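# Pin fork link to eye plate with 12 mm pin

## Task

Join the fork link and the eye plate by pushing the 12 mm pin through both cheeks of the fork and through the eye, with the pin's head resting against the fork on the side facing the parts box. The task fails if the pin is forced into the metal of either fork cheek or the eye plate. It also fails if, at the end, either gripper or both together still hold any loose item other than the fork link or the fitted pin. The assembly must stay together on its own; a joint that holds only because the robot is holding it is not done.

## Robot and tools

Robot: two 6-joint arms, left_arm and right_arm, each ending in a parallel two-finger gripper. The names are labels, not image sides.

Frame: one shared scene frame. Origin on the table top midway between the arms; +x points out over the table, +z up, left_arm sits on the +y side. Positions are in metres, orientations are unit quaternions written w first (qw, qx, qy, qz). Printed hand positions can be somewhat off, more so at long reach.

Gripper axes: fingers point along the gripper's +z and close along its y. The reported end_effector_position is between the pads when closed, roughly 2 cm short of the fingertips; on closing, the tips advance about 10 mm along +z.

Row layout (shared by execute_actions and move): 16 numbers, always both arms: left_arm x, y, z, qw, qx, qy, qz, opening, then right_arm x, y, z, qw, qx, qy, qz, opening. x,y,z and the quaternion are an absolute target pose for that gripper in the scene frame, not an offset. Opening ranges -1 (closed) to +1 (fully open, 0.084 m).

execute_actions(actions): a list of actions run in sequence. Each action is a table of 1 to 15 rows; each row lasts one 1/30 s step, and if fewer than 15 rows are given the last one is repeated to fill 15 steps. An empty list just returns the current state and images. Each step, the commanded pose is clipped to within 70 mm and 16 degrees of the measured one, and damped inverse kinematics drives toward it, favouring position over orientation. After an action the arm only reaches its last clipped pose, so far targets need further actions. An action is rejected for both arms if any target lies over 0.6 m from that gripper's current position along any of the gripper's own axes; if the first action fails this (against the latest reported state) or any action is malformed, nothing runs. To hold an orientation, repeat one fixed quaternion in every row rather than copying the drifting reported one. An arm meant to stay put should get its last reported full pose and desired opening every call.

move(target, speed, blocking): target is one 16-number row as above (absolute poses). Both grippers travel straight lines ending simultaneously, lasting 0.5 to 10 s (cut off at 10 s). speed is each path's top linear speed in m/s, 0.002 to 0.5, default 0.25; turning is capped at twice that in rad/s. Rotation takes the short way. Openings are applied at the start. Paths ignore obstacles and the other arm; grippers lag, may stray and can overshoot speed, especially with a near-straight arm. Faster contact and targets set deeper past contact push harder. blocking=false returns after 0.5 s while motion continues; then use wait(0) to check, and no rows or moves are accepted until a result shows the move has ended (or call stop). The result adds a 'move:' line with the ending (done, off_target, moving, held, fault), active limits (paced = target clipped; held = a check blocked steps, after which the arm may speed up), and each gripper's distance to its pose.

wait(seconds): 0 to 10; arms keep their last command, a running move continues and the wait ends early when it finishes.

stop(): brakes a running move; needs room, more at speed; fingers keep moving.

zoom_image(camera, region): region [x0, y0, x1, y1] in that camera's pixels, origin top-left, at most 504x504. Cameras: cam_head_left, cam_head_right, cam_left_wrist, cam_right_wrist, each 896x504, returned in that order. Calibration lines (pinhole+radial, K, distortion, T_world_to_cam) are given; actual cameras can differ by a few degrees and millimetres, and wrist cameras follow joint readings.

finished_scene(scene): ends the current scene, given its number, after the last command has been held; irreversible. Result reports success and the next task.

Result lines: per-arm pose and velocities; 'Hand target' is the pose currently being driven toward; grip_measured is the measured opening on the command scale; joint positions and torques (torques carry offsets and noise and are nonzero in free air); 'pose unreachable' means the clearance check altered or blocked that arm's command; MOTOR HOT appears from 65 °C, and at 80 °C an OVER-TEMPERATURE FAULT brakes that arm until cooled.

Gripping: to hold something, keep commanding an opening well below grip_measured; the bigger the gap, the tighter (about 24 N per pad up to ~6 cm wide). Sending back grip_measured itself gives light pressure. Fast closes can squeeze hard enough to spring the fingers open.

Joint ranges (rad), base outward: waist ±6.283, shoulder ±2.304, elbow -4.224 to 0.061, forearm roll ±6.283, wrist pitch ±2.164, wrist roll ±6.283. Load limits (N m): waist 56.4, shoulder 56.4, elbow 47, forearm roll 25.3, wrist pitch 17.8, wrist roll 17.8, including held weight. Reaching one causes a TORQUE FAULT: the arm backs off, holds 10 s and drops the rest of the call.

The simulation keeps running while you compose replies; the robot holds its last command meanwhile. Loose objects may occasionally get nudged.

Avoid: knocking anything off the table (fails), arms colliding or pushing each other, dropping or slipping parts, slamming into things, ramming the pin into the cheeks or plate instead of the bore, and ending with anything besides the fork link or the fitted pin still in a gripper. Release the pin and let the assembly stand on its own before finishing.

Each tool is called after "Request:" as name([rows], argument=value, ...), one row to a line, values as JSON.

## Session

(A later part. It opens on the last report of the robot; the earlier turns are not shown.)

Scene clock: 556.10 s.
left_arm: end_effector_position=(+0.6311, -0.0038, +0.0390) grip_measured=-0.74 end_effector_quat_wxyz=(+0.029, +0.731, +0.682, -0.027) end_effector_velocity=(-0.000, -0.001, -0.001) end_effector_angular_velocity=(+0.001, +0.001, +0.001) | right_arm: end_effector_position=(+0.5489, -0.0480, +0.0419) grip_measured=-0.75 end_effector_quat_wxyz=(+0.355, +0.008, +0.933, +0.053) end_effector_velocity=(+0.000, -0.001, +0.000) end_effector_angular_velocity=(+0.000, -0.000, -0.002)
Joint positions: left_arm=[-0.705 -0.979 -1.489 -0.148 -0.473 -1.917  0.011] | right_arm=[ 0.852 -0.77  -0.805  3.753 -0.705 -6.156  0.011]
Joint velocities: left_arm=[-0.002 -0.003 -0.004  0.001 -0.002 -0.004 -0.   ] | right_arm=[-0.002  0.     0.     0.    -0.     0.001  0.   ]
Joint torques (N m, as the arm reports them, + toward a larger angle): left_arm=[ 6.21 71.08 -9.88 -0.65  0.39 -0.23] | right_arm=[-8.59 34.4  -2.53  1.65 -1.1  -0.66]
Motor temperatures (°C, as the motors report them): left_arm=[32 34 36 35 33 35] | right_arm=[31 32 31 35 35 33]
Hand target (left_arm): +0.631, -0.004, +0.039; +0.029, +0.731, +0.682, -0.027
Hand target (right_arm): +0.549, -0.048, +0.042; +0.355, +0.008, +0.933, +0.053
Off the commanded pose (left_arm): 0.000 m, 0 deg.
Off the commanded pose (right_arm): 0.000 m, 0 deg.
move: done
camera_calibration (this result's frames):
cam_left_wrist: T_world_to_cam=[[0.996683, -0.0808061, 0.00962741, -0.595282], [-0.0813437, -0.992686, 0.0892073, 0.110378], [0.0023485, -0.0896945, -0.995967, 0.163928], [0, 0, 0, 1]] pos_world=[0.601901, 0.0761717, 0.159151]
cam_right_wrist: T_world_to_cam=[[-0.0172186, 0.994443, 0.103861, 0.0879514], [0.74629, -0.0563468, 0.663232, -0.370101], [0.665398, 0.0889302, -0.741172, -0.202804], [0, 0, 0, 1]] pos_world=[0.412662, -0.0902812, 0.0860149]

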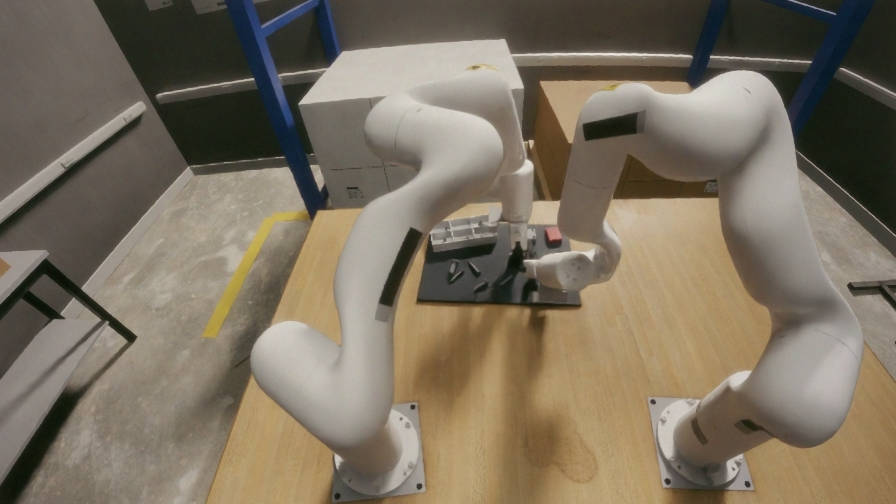

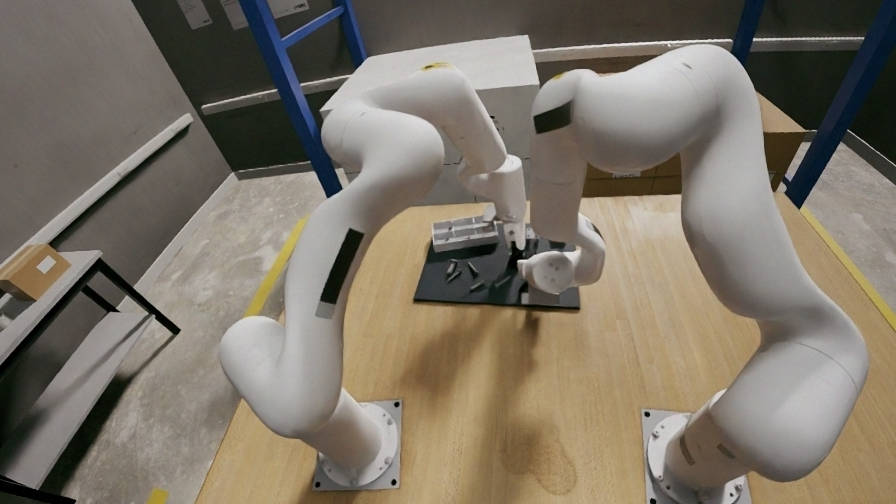

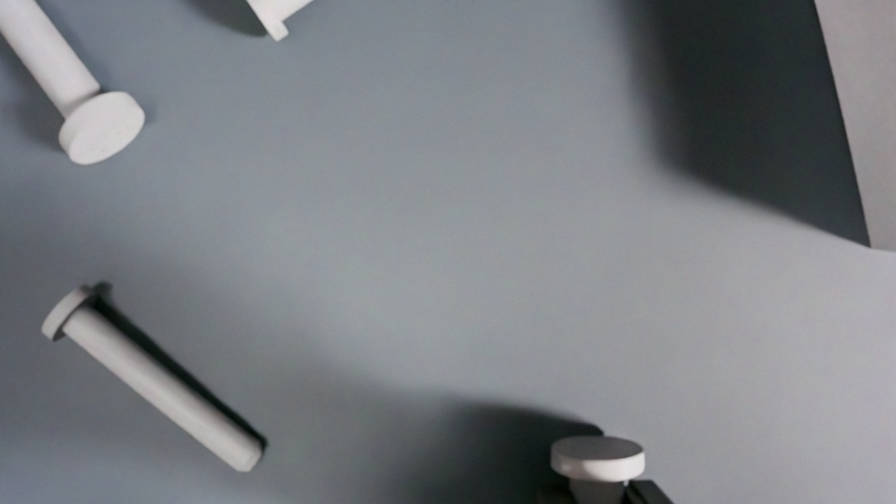

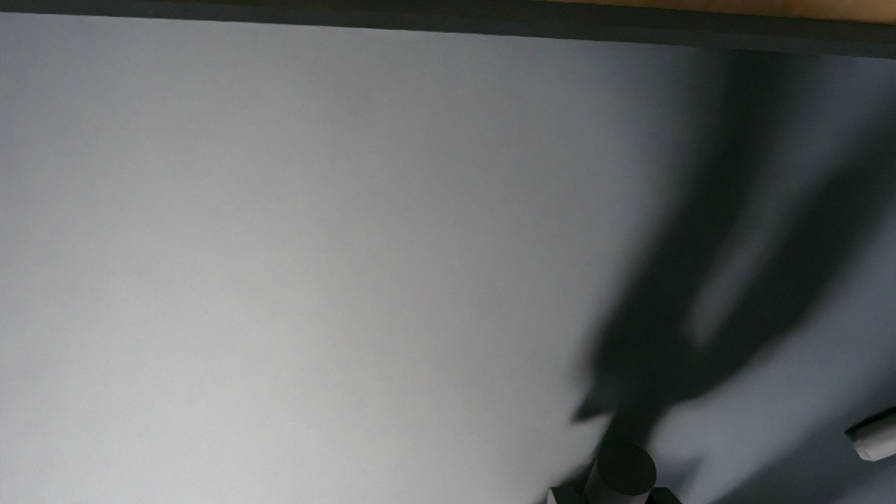

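Request:
move(target=[0.6302,-0.012,0.039,0.0287,0.7304,0.6815,-0.0268,-1,0.549,-0.048,0.042,0.355,0.008,0.933,0.053,-1], speed=0.004)

Scene clock: 559.30 s.
left_arm: end_effector_position=(+0.6305, -0.0118, +0.0391) grip_measured=-0.74 end_effector_quat_wxyz=(+0.029, +0.730, +0.682, -0.027) end_effector_velocity=(+0.000, +0.000, +0.000) end_effector_angular_velocity=(+0.001, +0.002, +0.002) | right_arm: end_effector_position=(+0.5490, -0.0480, +0.0420) grip_measured=-0.75 end_effector_quat_wxyz=(+0.355, +0.008, +0.933, +0.053) end_effector_velocity=(-0.000, -0.002, -0.000) end_effector_angular_velocity=(-0.001, +0.001, -0.002)
Joint positions: left_arm=[-0.716 -0.986 -1.503 -0.145 -0.479 -1.931  0.011] | right_arm=[ 0.852 -0.77  -0.805  3.753 -0.706 -6.156  0.011]
Joint velocities: left_arm=[ 0.001 -0.    -0.001 -0.    -0.003 -0.001  0.   ] | right_arm=[-0.002  0.     0.001  0.001 -0.    -0.     0.   ]
Joint torques (N m, as the arm reports them, + toward a larger angle): left_arm=[-17.97  69.    -7.69  -4.51  -1.12  -0.01] | right_arm=[-7.62 37.58 -3.13  0.91 -1.53 -0.6 ]
Motor temperatures (°C, as the motors report them): left_arm=[32 34 36 35 33 35] | right_arm=[31 32 31 35 35 33]
Hand target (left_arm): +0.630, -0.012, +0.039; +0.029, +0.731, +0.682, -0.027
Hand target (right_arm): +0.549, -0.048, +0.042; +0.355, +0.008, +0.933, +0.053
Off the commanded pose (left_arm): 0.000 m, 0 deg.
Off the commanded pose (right_arm): 0.000 m, 0 deg.
move: done
camera_calibration (this result's frames):
cam_left_wrist: T_world_to_cam=[[0.996713, -0.0803845, 0.0101, -0.595376], [-0.0809666, -0.992706, 0.0893257, 0.102189], [0.00284589, -0.0898499, -0.995951, 0.162987], [0, 0, 0, 1]] pos_world=[0.601228, 0.068229, 0.159212]
cam_right_wrist: T_world_to_cam=[[-0.017158, 0.994434, 0.10395, 0.0878983], [0.746067, -0.0564815, 0.663471, -0.370131], [0.66565, 0.0889379, -0.740945, -0.20296], [0, 0, 0, 1]] pos_world=[0.41275, -0.0902638, 0.0860519]

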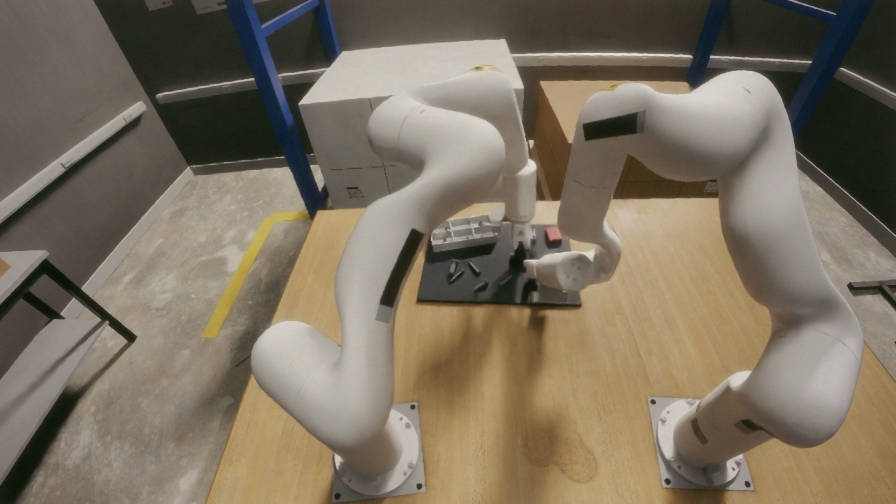

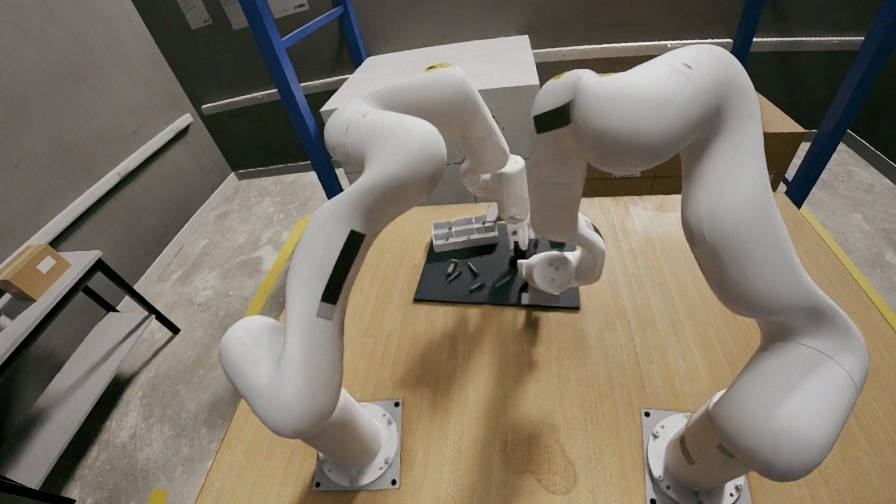

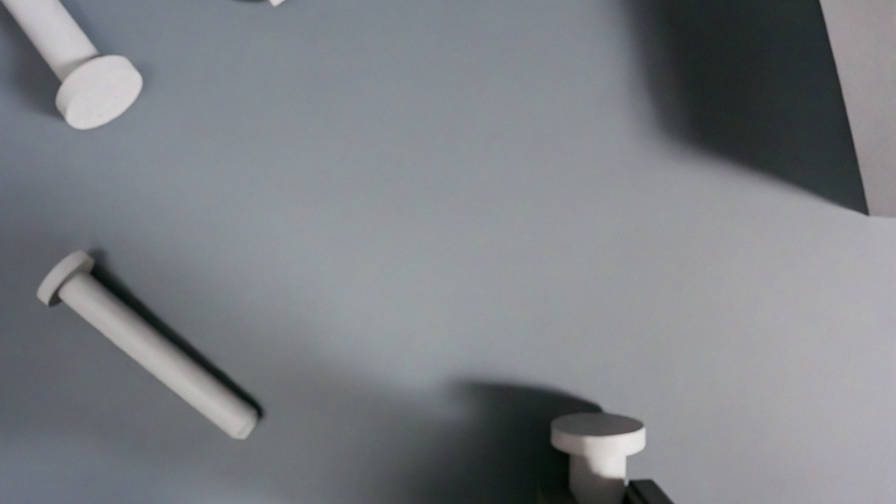

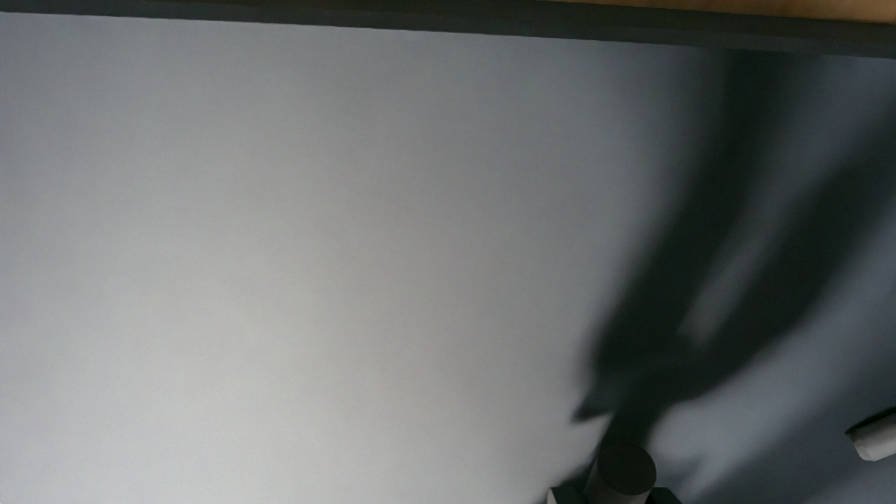

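Request:
move(target=[0.630,-0.006,0.039,0.0287,0.7304,0.6815,-0.0268,-1,0.549,-0.048,0.042,0.355,0.008,0.933,0.053,-1], speed=0.01)

Request:
move(target=[0.630,0.03,0.14,0.0287,0.7304,0.6815,-0.0268,-1,0.549,-0.048,0.042,0.355,0.008,0.933,0.053,-1], speed=0.1)

Request:
move(target=[0.66,-0.085,0.14,0.0287,0.7304,0.6815,-0.0268,-1,0.549,-0.048,0.042,0.355,0.008,0.933,0.053,-1], speed=0.08)

Scene clock: 562.10 s.
left_arm: end_effector_position=(+0.6292, -0.0059, +0.0387) grip_measured=-0.74 end_effector_quat_wxyz=(+0.028, +0.731, +0.682, -0.027) end_effector_velocity=(+0.004, +0.001, +0.001) end_effector_angular_velocity=(-0.004, -0.009, +0.003) | right_arm: end_effector_position=(+0.5490, -0.0480, +0.0420) grip_measured=-0.75 end_effector_quat_wxyz=(+0.355, +0.008, +0.933, +0.053) end_effector_velocity=(-0.001, +0.000, -0.001) end_effector_angular_velocity=(-0.000, +0.001, +0.001)
Joint positions: left_arm=[-0.709 -0.98  -1.489 -0.147 -0.475 -1.921  0.011] | right_arm=[ 0.852 -0.77  -0.805  3.753 -0.706 -6.156  0.011]
Joint velocities: left_arm=[ 0.004  0.001  0.     0.     0.009  0.002 -0.   ] | right_arm=[ 0.001 -0.001  0.     0.     0.     0.001 -0.   ]
Joint torques (N m, as the arm reports them, + toward a larger angle): left_arm=[ 7.13 71.02 -9.11 -0.48  0.68 -0.23] | right_arm=[-9.93 33.73 -4.17  2.44 -1.54 -0.45]
Motor temperatures (°C, as the motors report them): left_arm=[32 34 36 35 33 35] | right_arm=[31 32 31 35 35 33]
Hand target (left_arm): +0.630, -0.006, +0.039; +0.029, +0.731, +0.682, -0.027
Hand target (right_arm): +0.549, -0.048, +0.042; +0.355, +0.008, +0.933, +0.053
Off the commanded pose (left_arm): 0.001 m, 0 deg.
Off the commanded pose (right_arm): 0.000 m, 0 deg.
move: done
camera_calibration (this result's frames):
cam_left_wrist: T_world_to_cam=[[0.996679, -0.0810835, 0.00749469, -0.593481], [-0.0814287, -0.992761, 0.0882869, 0.108293], [0.000281828, -0.088604, -0.996067, 0.164706], [0, 0, 0, 1]] pos_world=[0.600282, 0.0739813, 0.158945]
cam_right_wrist: T_world_to_cam=[[-0.0171818, 0.99443, 0.103991, 0.0878833], [0.746006, -0.0564987, 0.663538, -0.37014], [0.665717, 0.0889784, -0.74088, -0.202992], [0, 0, 0, 1]] pos_world=[0.412771, -0.0902443, 0.0860702]

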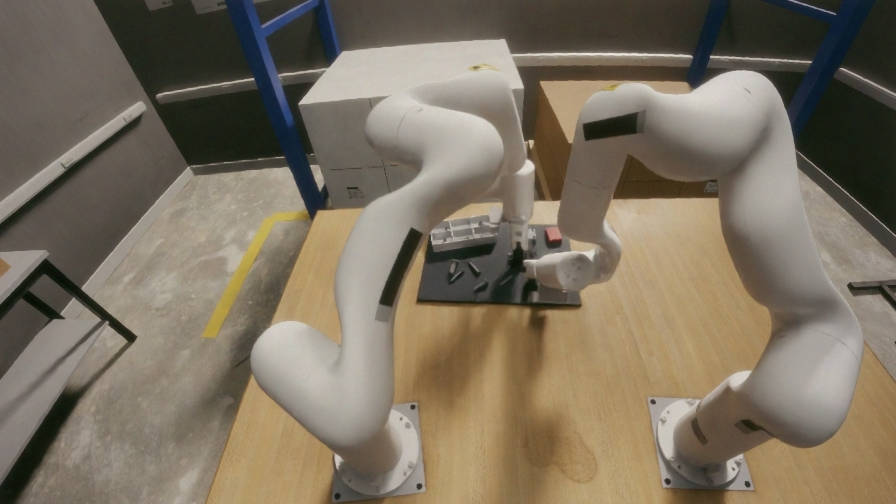

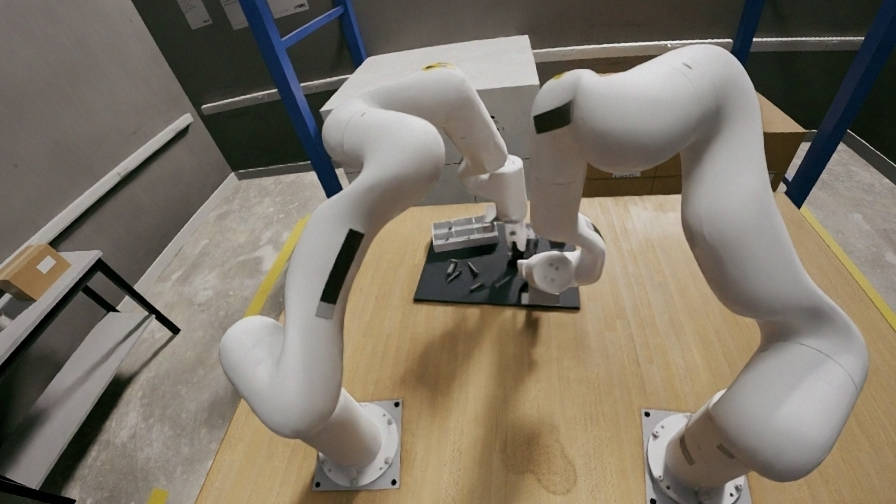

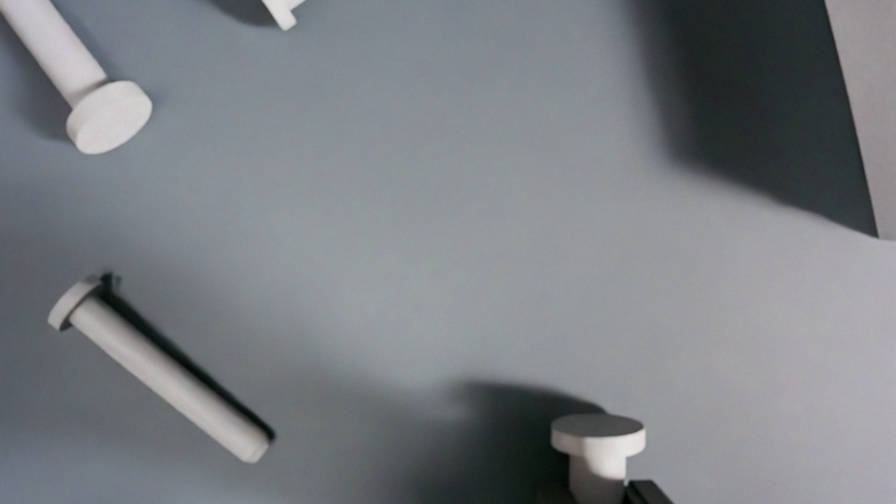

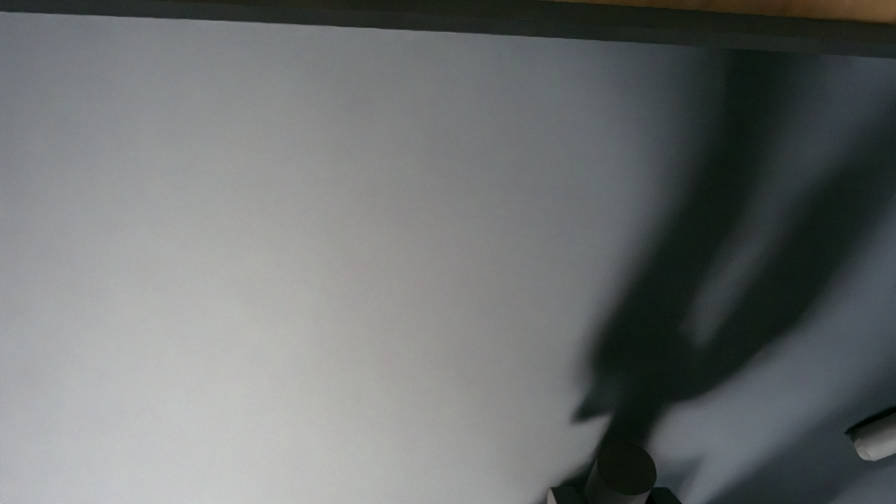

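Scene clock: 563.63 s.
left_arm: end_effector_position=(+0.6296, +0.0300, +0.1396) grip_measured=-0.74 end_effector_quat_wxyz=(+0.029, +0.731, +0.682, -0.027) end_effector_velocity=(+0.001, +0.000, +0.002) end_effector_angular_velocity=(-0.001, -0.003, -0.000) | right_arm: end_effector_position=(+0.5490, -0.0480, +0.0420) grip_measured=-0.75 end_effector_quat_wxyz=(+0.355, +0.008, +0.933, +0.053) end_effector_velocity=(-0.001, +0.001, -0.000) end_effector_angular_velocity=(-0.001, +0.000, +0.004)
Joint positions: left_arm=[-0.662 -0.779 -1.402 -0.125 -0.589 -1.901  0.011] | right_arm=[ 0.852 -0.77  -0.805  3.753 -0.706 -6.156  0.011]
Joint velocities: left_arm=[ 0.001  0.004  0.001  0.    -0.     0.001 -0.   ] | right_arm=[ 0.002 -0.     0.001 -0.002 -0.    -0.     0.   ]
Joint torques (N m, as the arm reports them, + toward a larger angle): left_arm=[  7.04  67.91 -10.86  -0.6    0.41  -0.18] | right_arm=[-9.04 35.5  -3.55  0.78 -1.56 -0.81]
Motor temperatures (°C, as the motors report them): left_arm=[32 34 36 35 33 35] | right_arm=[31 32 31 35 35 33]
Hand target (left_arm): +0.630, +0.030, +0.140; +0.029, +0.731, +0.682, -0.027
Hand target (right_arm): +0.549, -0.048, +0.042; +0.355, +0.008, +0.933, +0.053
Off the commanded pose (left_arm): 0.001 m, 0 deg.
Off the commanded pose (right_arm): 0.000 m, 0 deg.
move: done
camera_calibration (this result's frames):
cam_left_wrist: T_world_to_cam=[[0.996675, -0.0809346, 0.00939082, -0.592018], [-0.0814506, -0.992674, 0.0892447, 0.13493], [0.00209904, -0.0897129, -0.995965, 0.267269], [0, 0, 0, 1]] pos_world=[0.600479, 0.110005, 0.259708]
cam_right_wrist: T_world_to_cam=[[-0.0171619, 0.994432, 0.103975, 0.0878858], [0.746024, -0.056501, 0.663517, -0.370138], [0.665698, 0.0889554, -0.740901, -0.202988], [0, 0, 0, 1]] pos_world=[0.412769, -0.0902526, 0.0860608]

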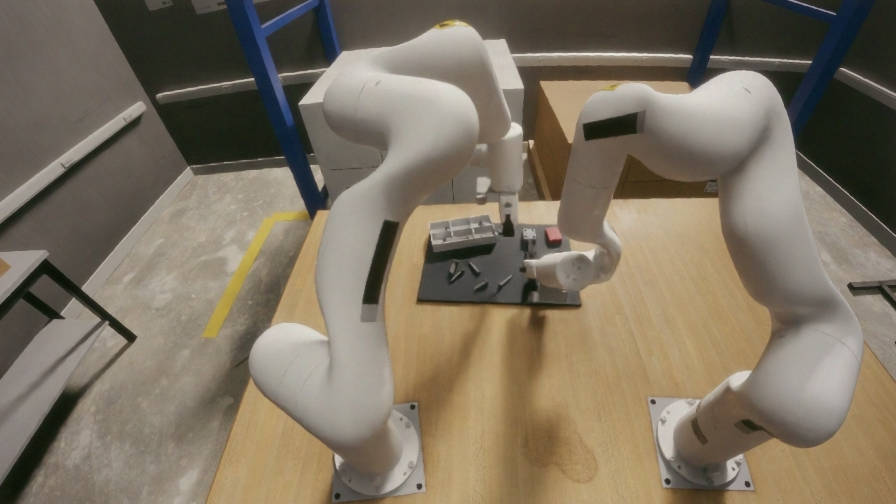

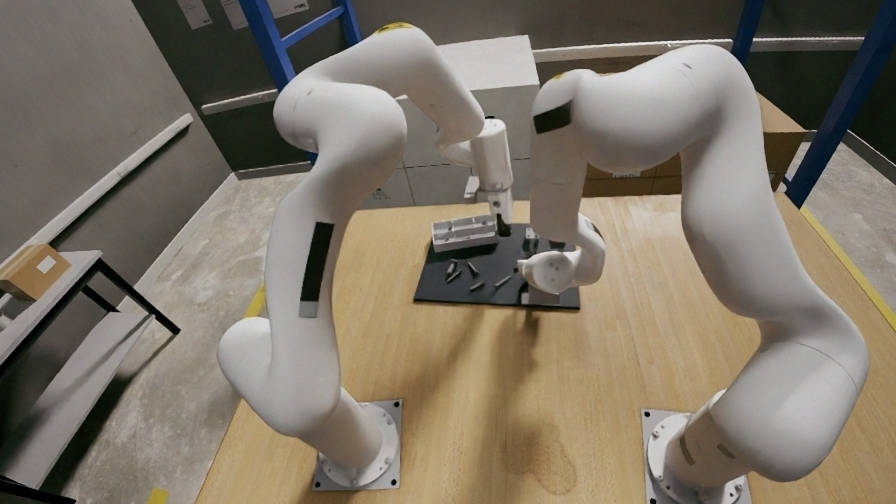

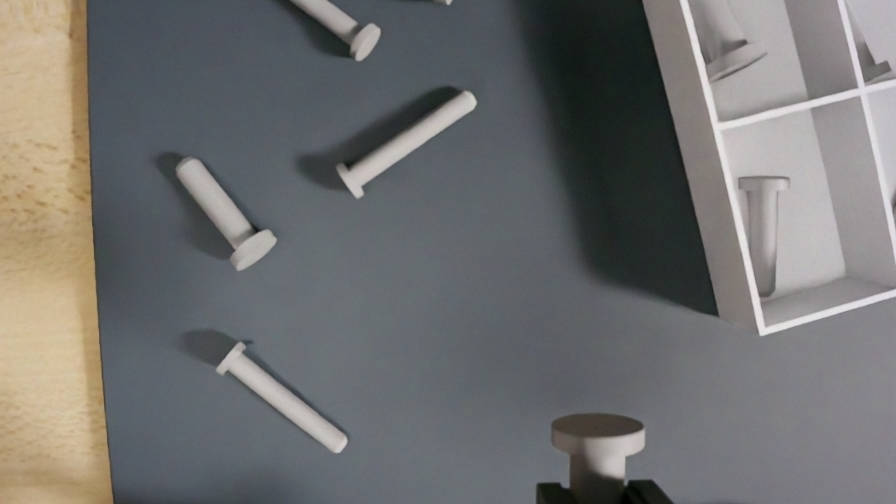

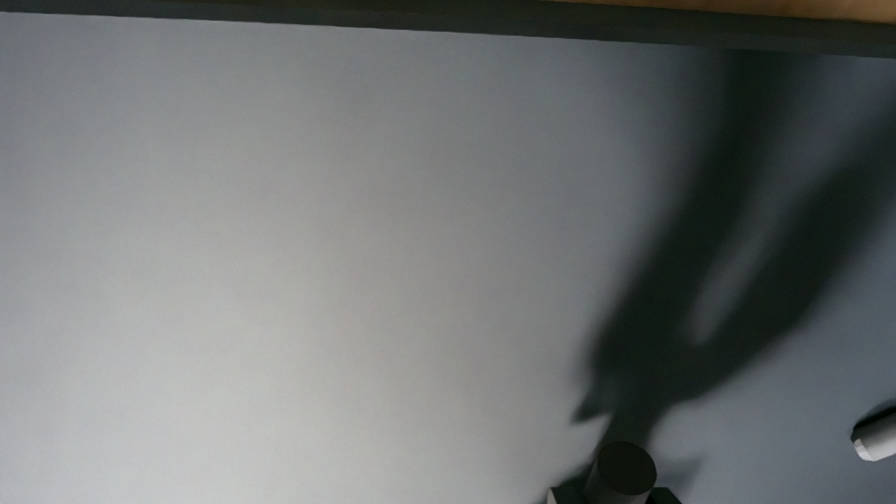

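Scene clock: 565.57 s.
left_arm: end_effector_position=(+0.6603, -0.0848, +0.1402) grip_measured=-0.74 end_effector_quat_wxyz=(+0.029, +0.731, +0.682, -0.027) end_effector_velocity=(-0.000, -0.002, -0.001) end_effector_angular_velocity=(+0.003, +0.001, -0.003) | right_arm: end_effector_position=(+0.5490, -0.0480, +0.0420) grip_measured=-0.75 end_effector_quat_wxyz=(+0.355, +0.008, +0.933, +0.053) end_effector_velocity=(-0.000, +0.000, -0.000) end_effector_angular_velocity=(+0.000, +0.000, +0.000)
Joint positions: left_arm=[-0.779 -0.984 -1.767 -0.095 -0.74  -2.052  0.011] | right_arm=[ 0.852 -0.77  -0.805  3.753 -0.706 -6.156  0.011]
Joint velocities: left_arm=[-0.002 -0.005 -0.008  0.003 -0.005 -0.002 -0.   ] | right_arm=[ 0.001 -0.     0.    -0.     0.     0.001 -0.   ]
Joint torques (N m, as the arm reports them, + toward a larger angle): left_arm=[  6.53  76.68 -12.42  -0.37   0.45  -0.18] | right_arm=[-10.06  39.3   -2.96   1.11  -1.62  -0.56]
Motor temperatures (°C, as the motors report them): left_arm=[32 34 36 35 33 35] | right_arm=[31 32 31 35 35 33]
Hand target (left_arm): +0.660, -0.085, +0.140; +0.029, +0.731, +0.682, -0.027
Hand target (right_arm): +0.549, -0.048, +0.042; +0.355, +0.008, +0.933, +0.053
Off the commanded pose (left_arm): 0.000 m, 0 deg.
Off the commanded pose (right_arm): 0.000 m, 0 deg.
move: done
camera_calibration (this result's frames):
cam_left_wrist: T_world_to_cam=[[0.996677, -0.0809052, 0.00947588, -0.631919], [-0.0814293, -0.992661, 0.089411, 0.0234196], [0.00217252, -0.0898855, -0.99595, 0.257466], [0, 0, 0, 1]] pos_world=[0.631166, -0.00473543, 0.260317]
cam_right_wrist: T_world_to_cam=[[-0.017158, 0.994432, 0.103971, 0.0878874], [0.746029, -0.0565002, 0.663512, -0.370137], [0.665692, 0.08895, -0.740906, -0.202986], [0, 0, 0, 1]] pos_world=[0.412767, -0.0902553, 0.0860591]

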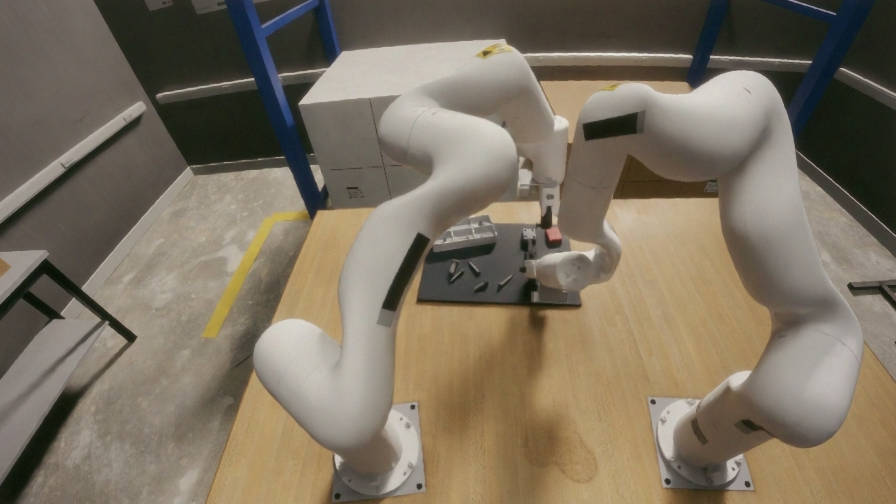

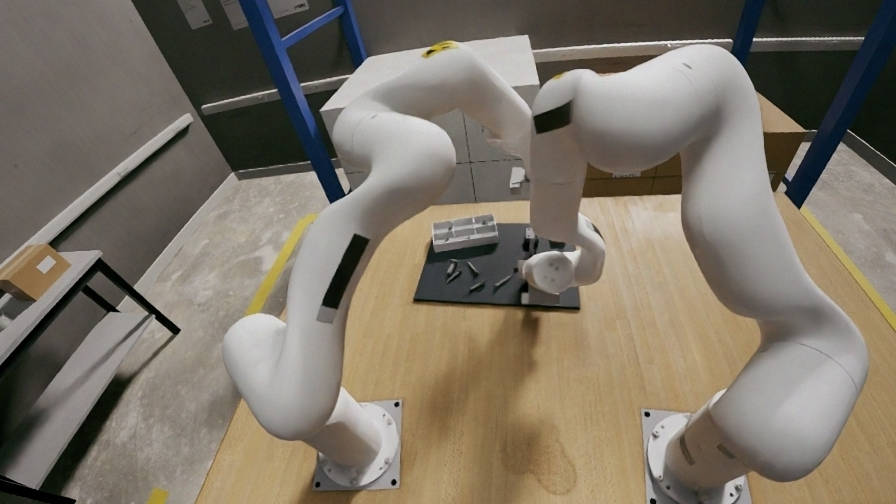

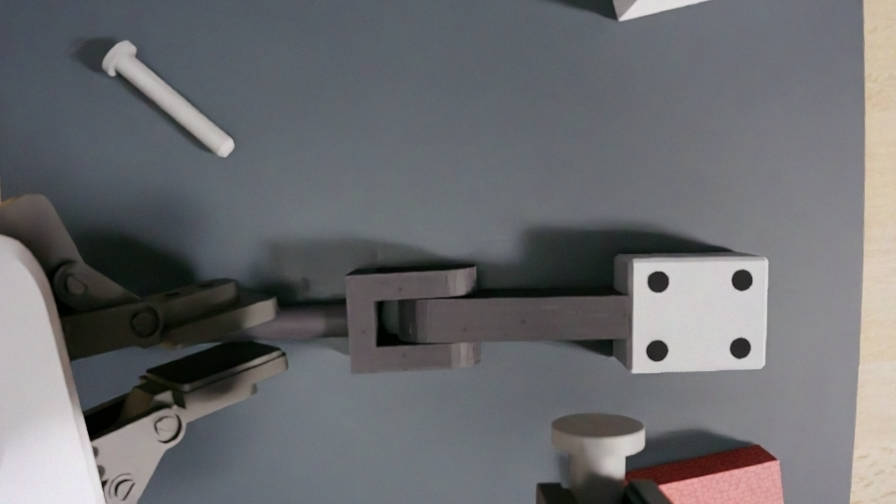

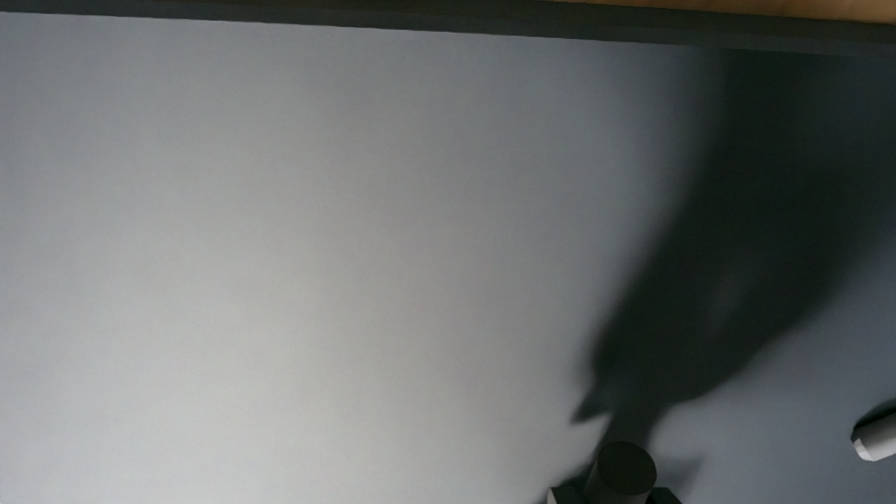

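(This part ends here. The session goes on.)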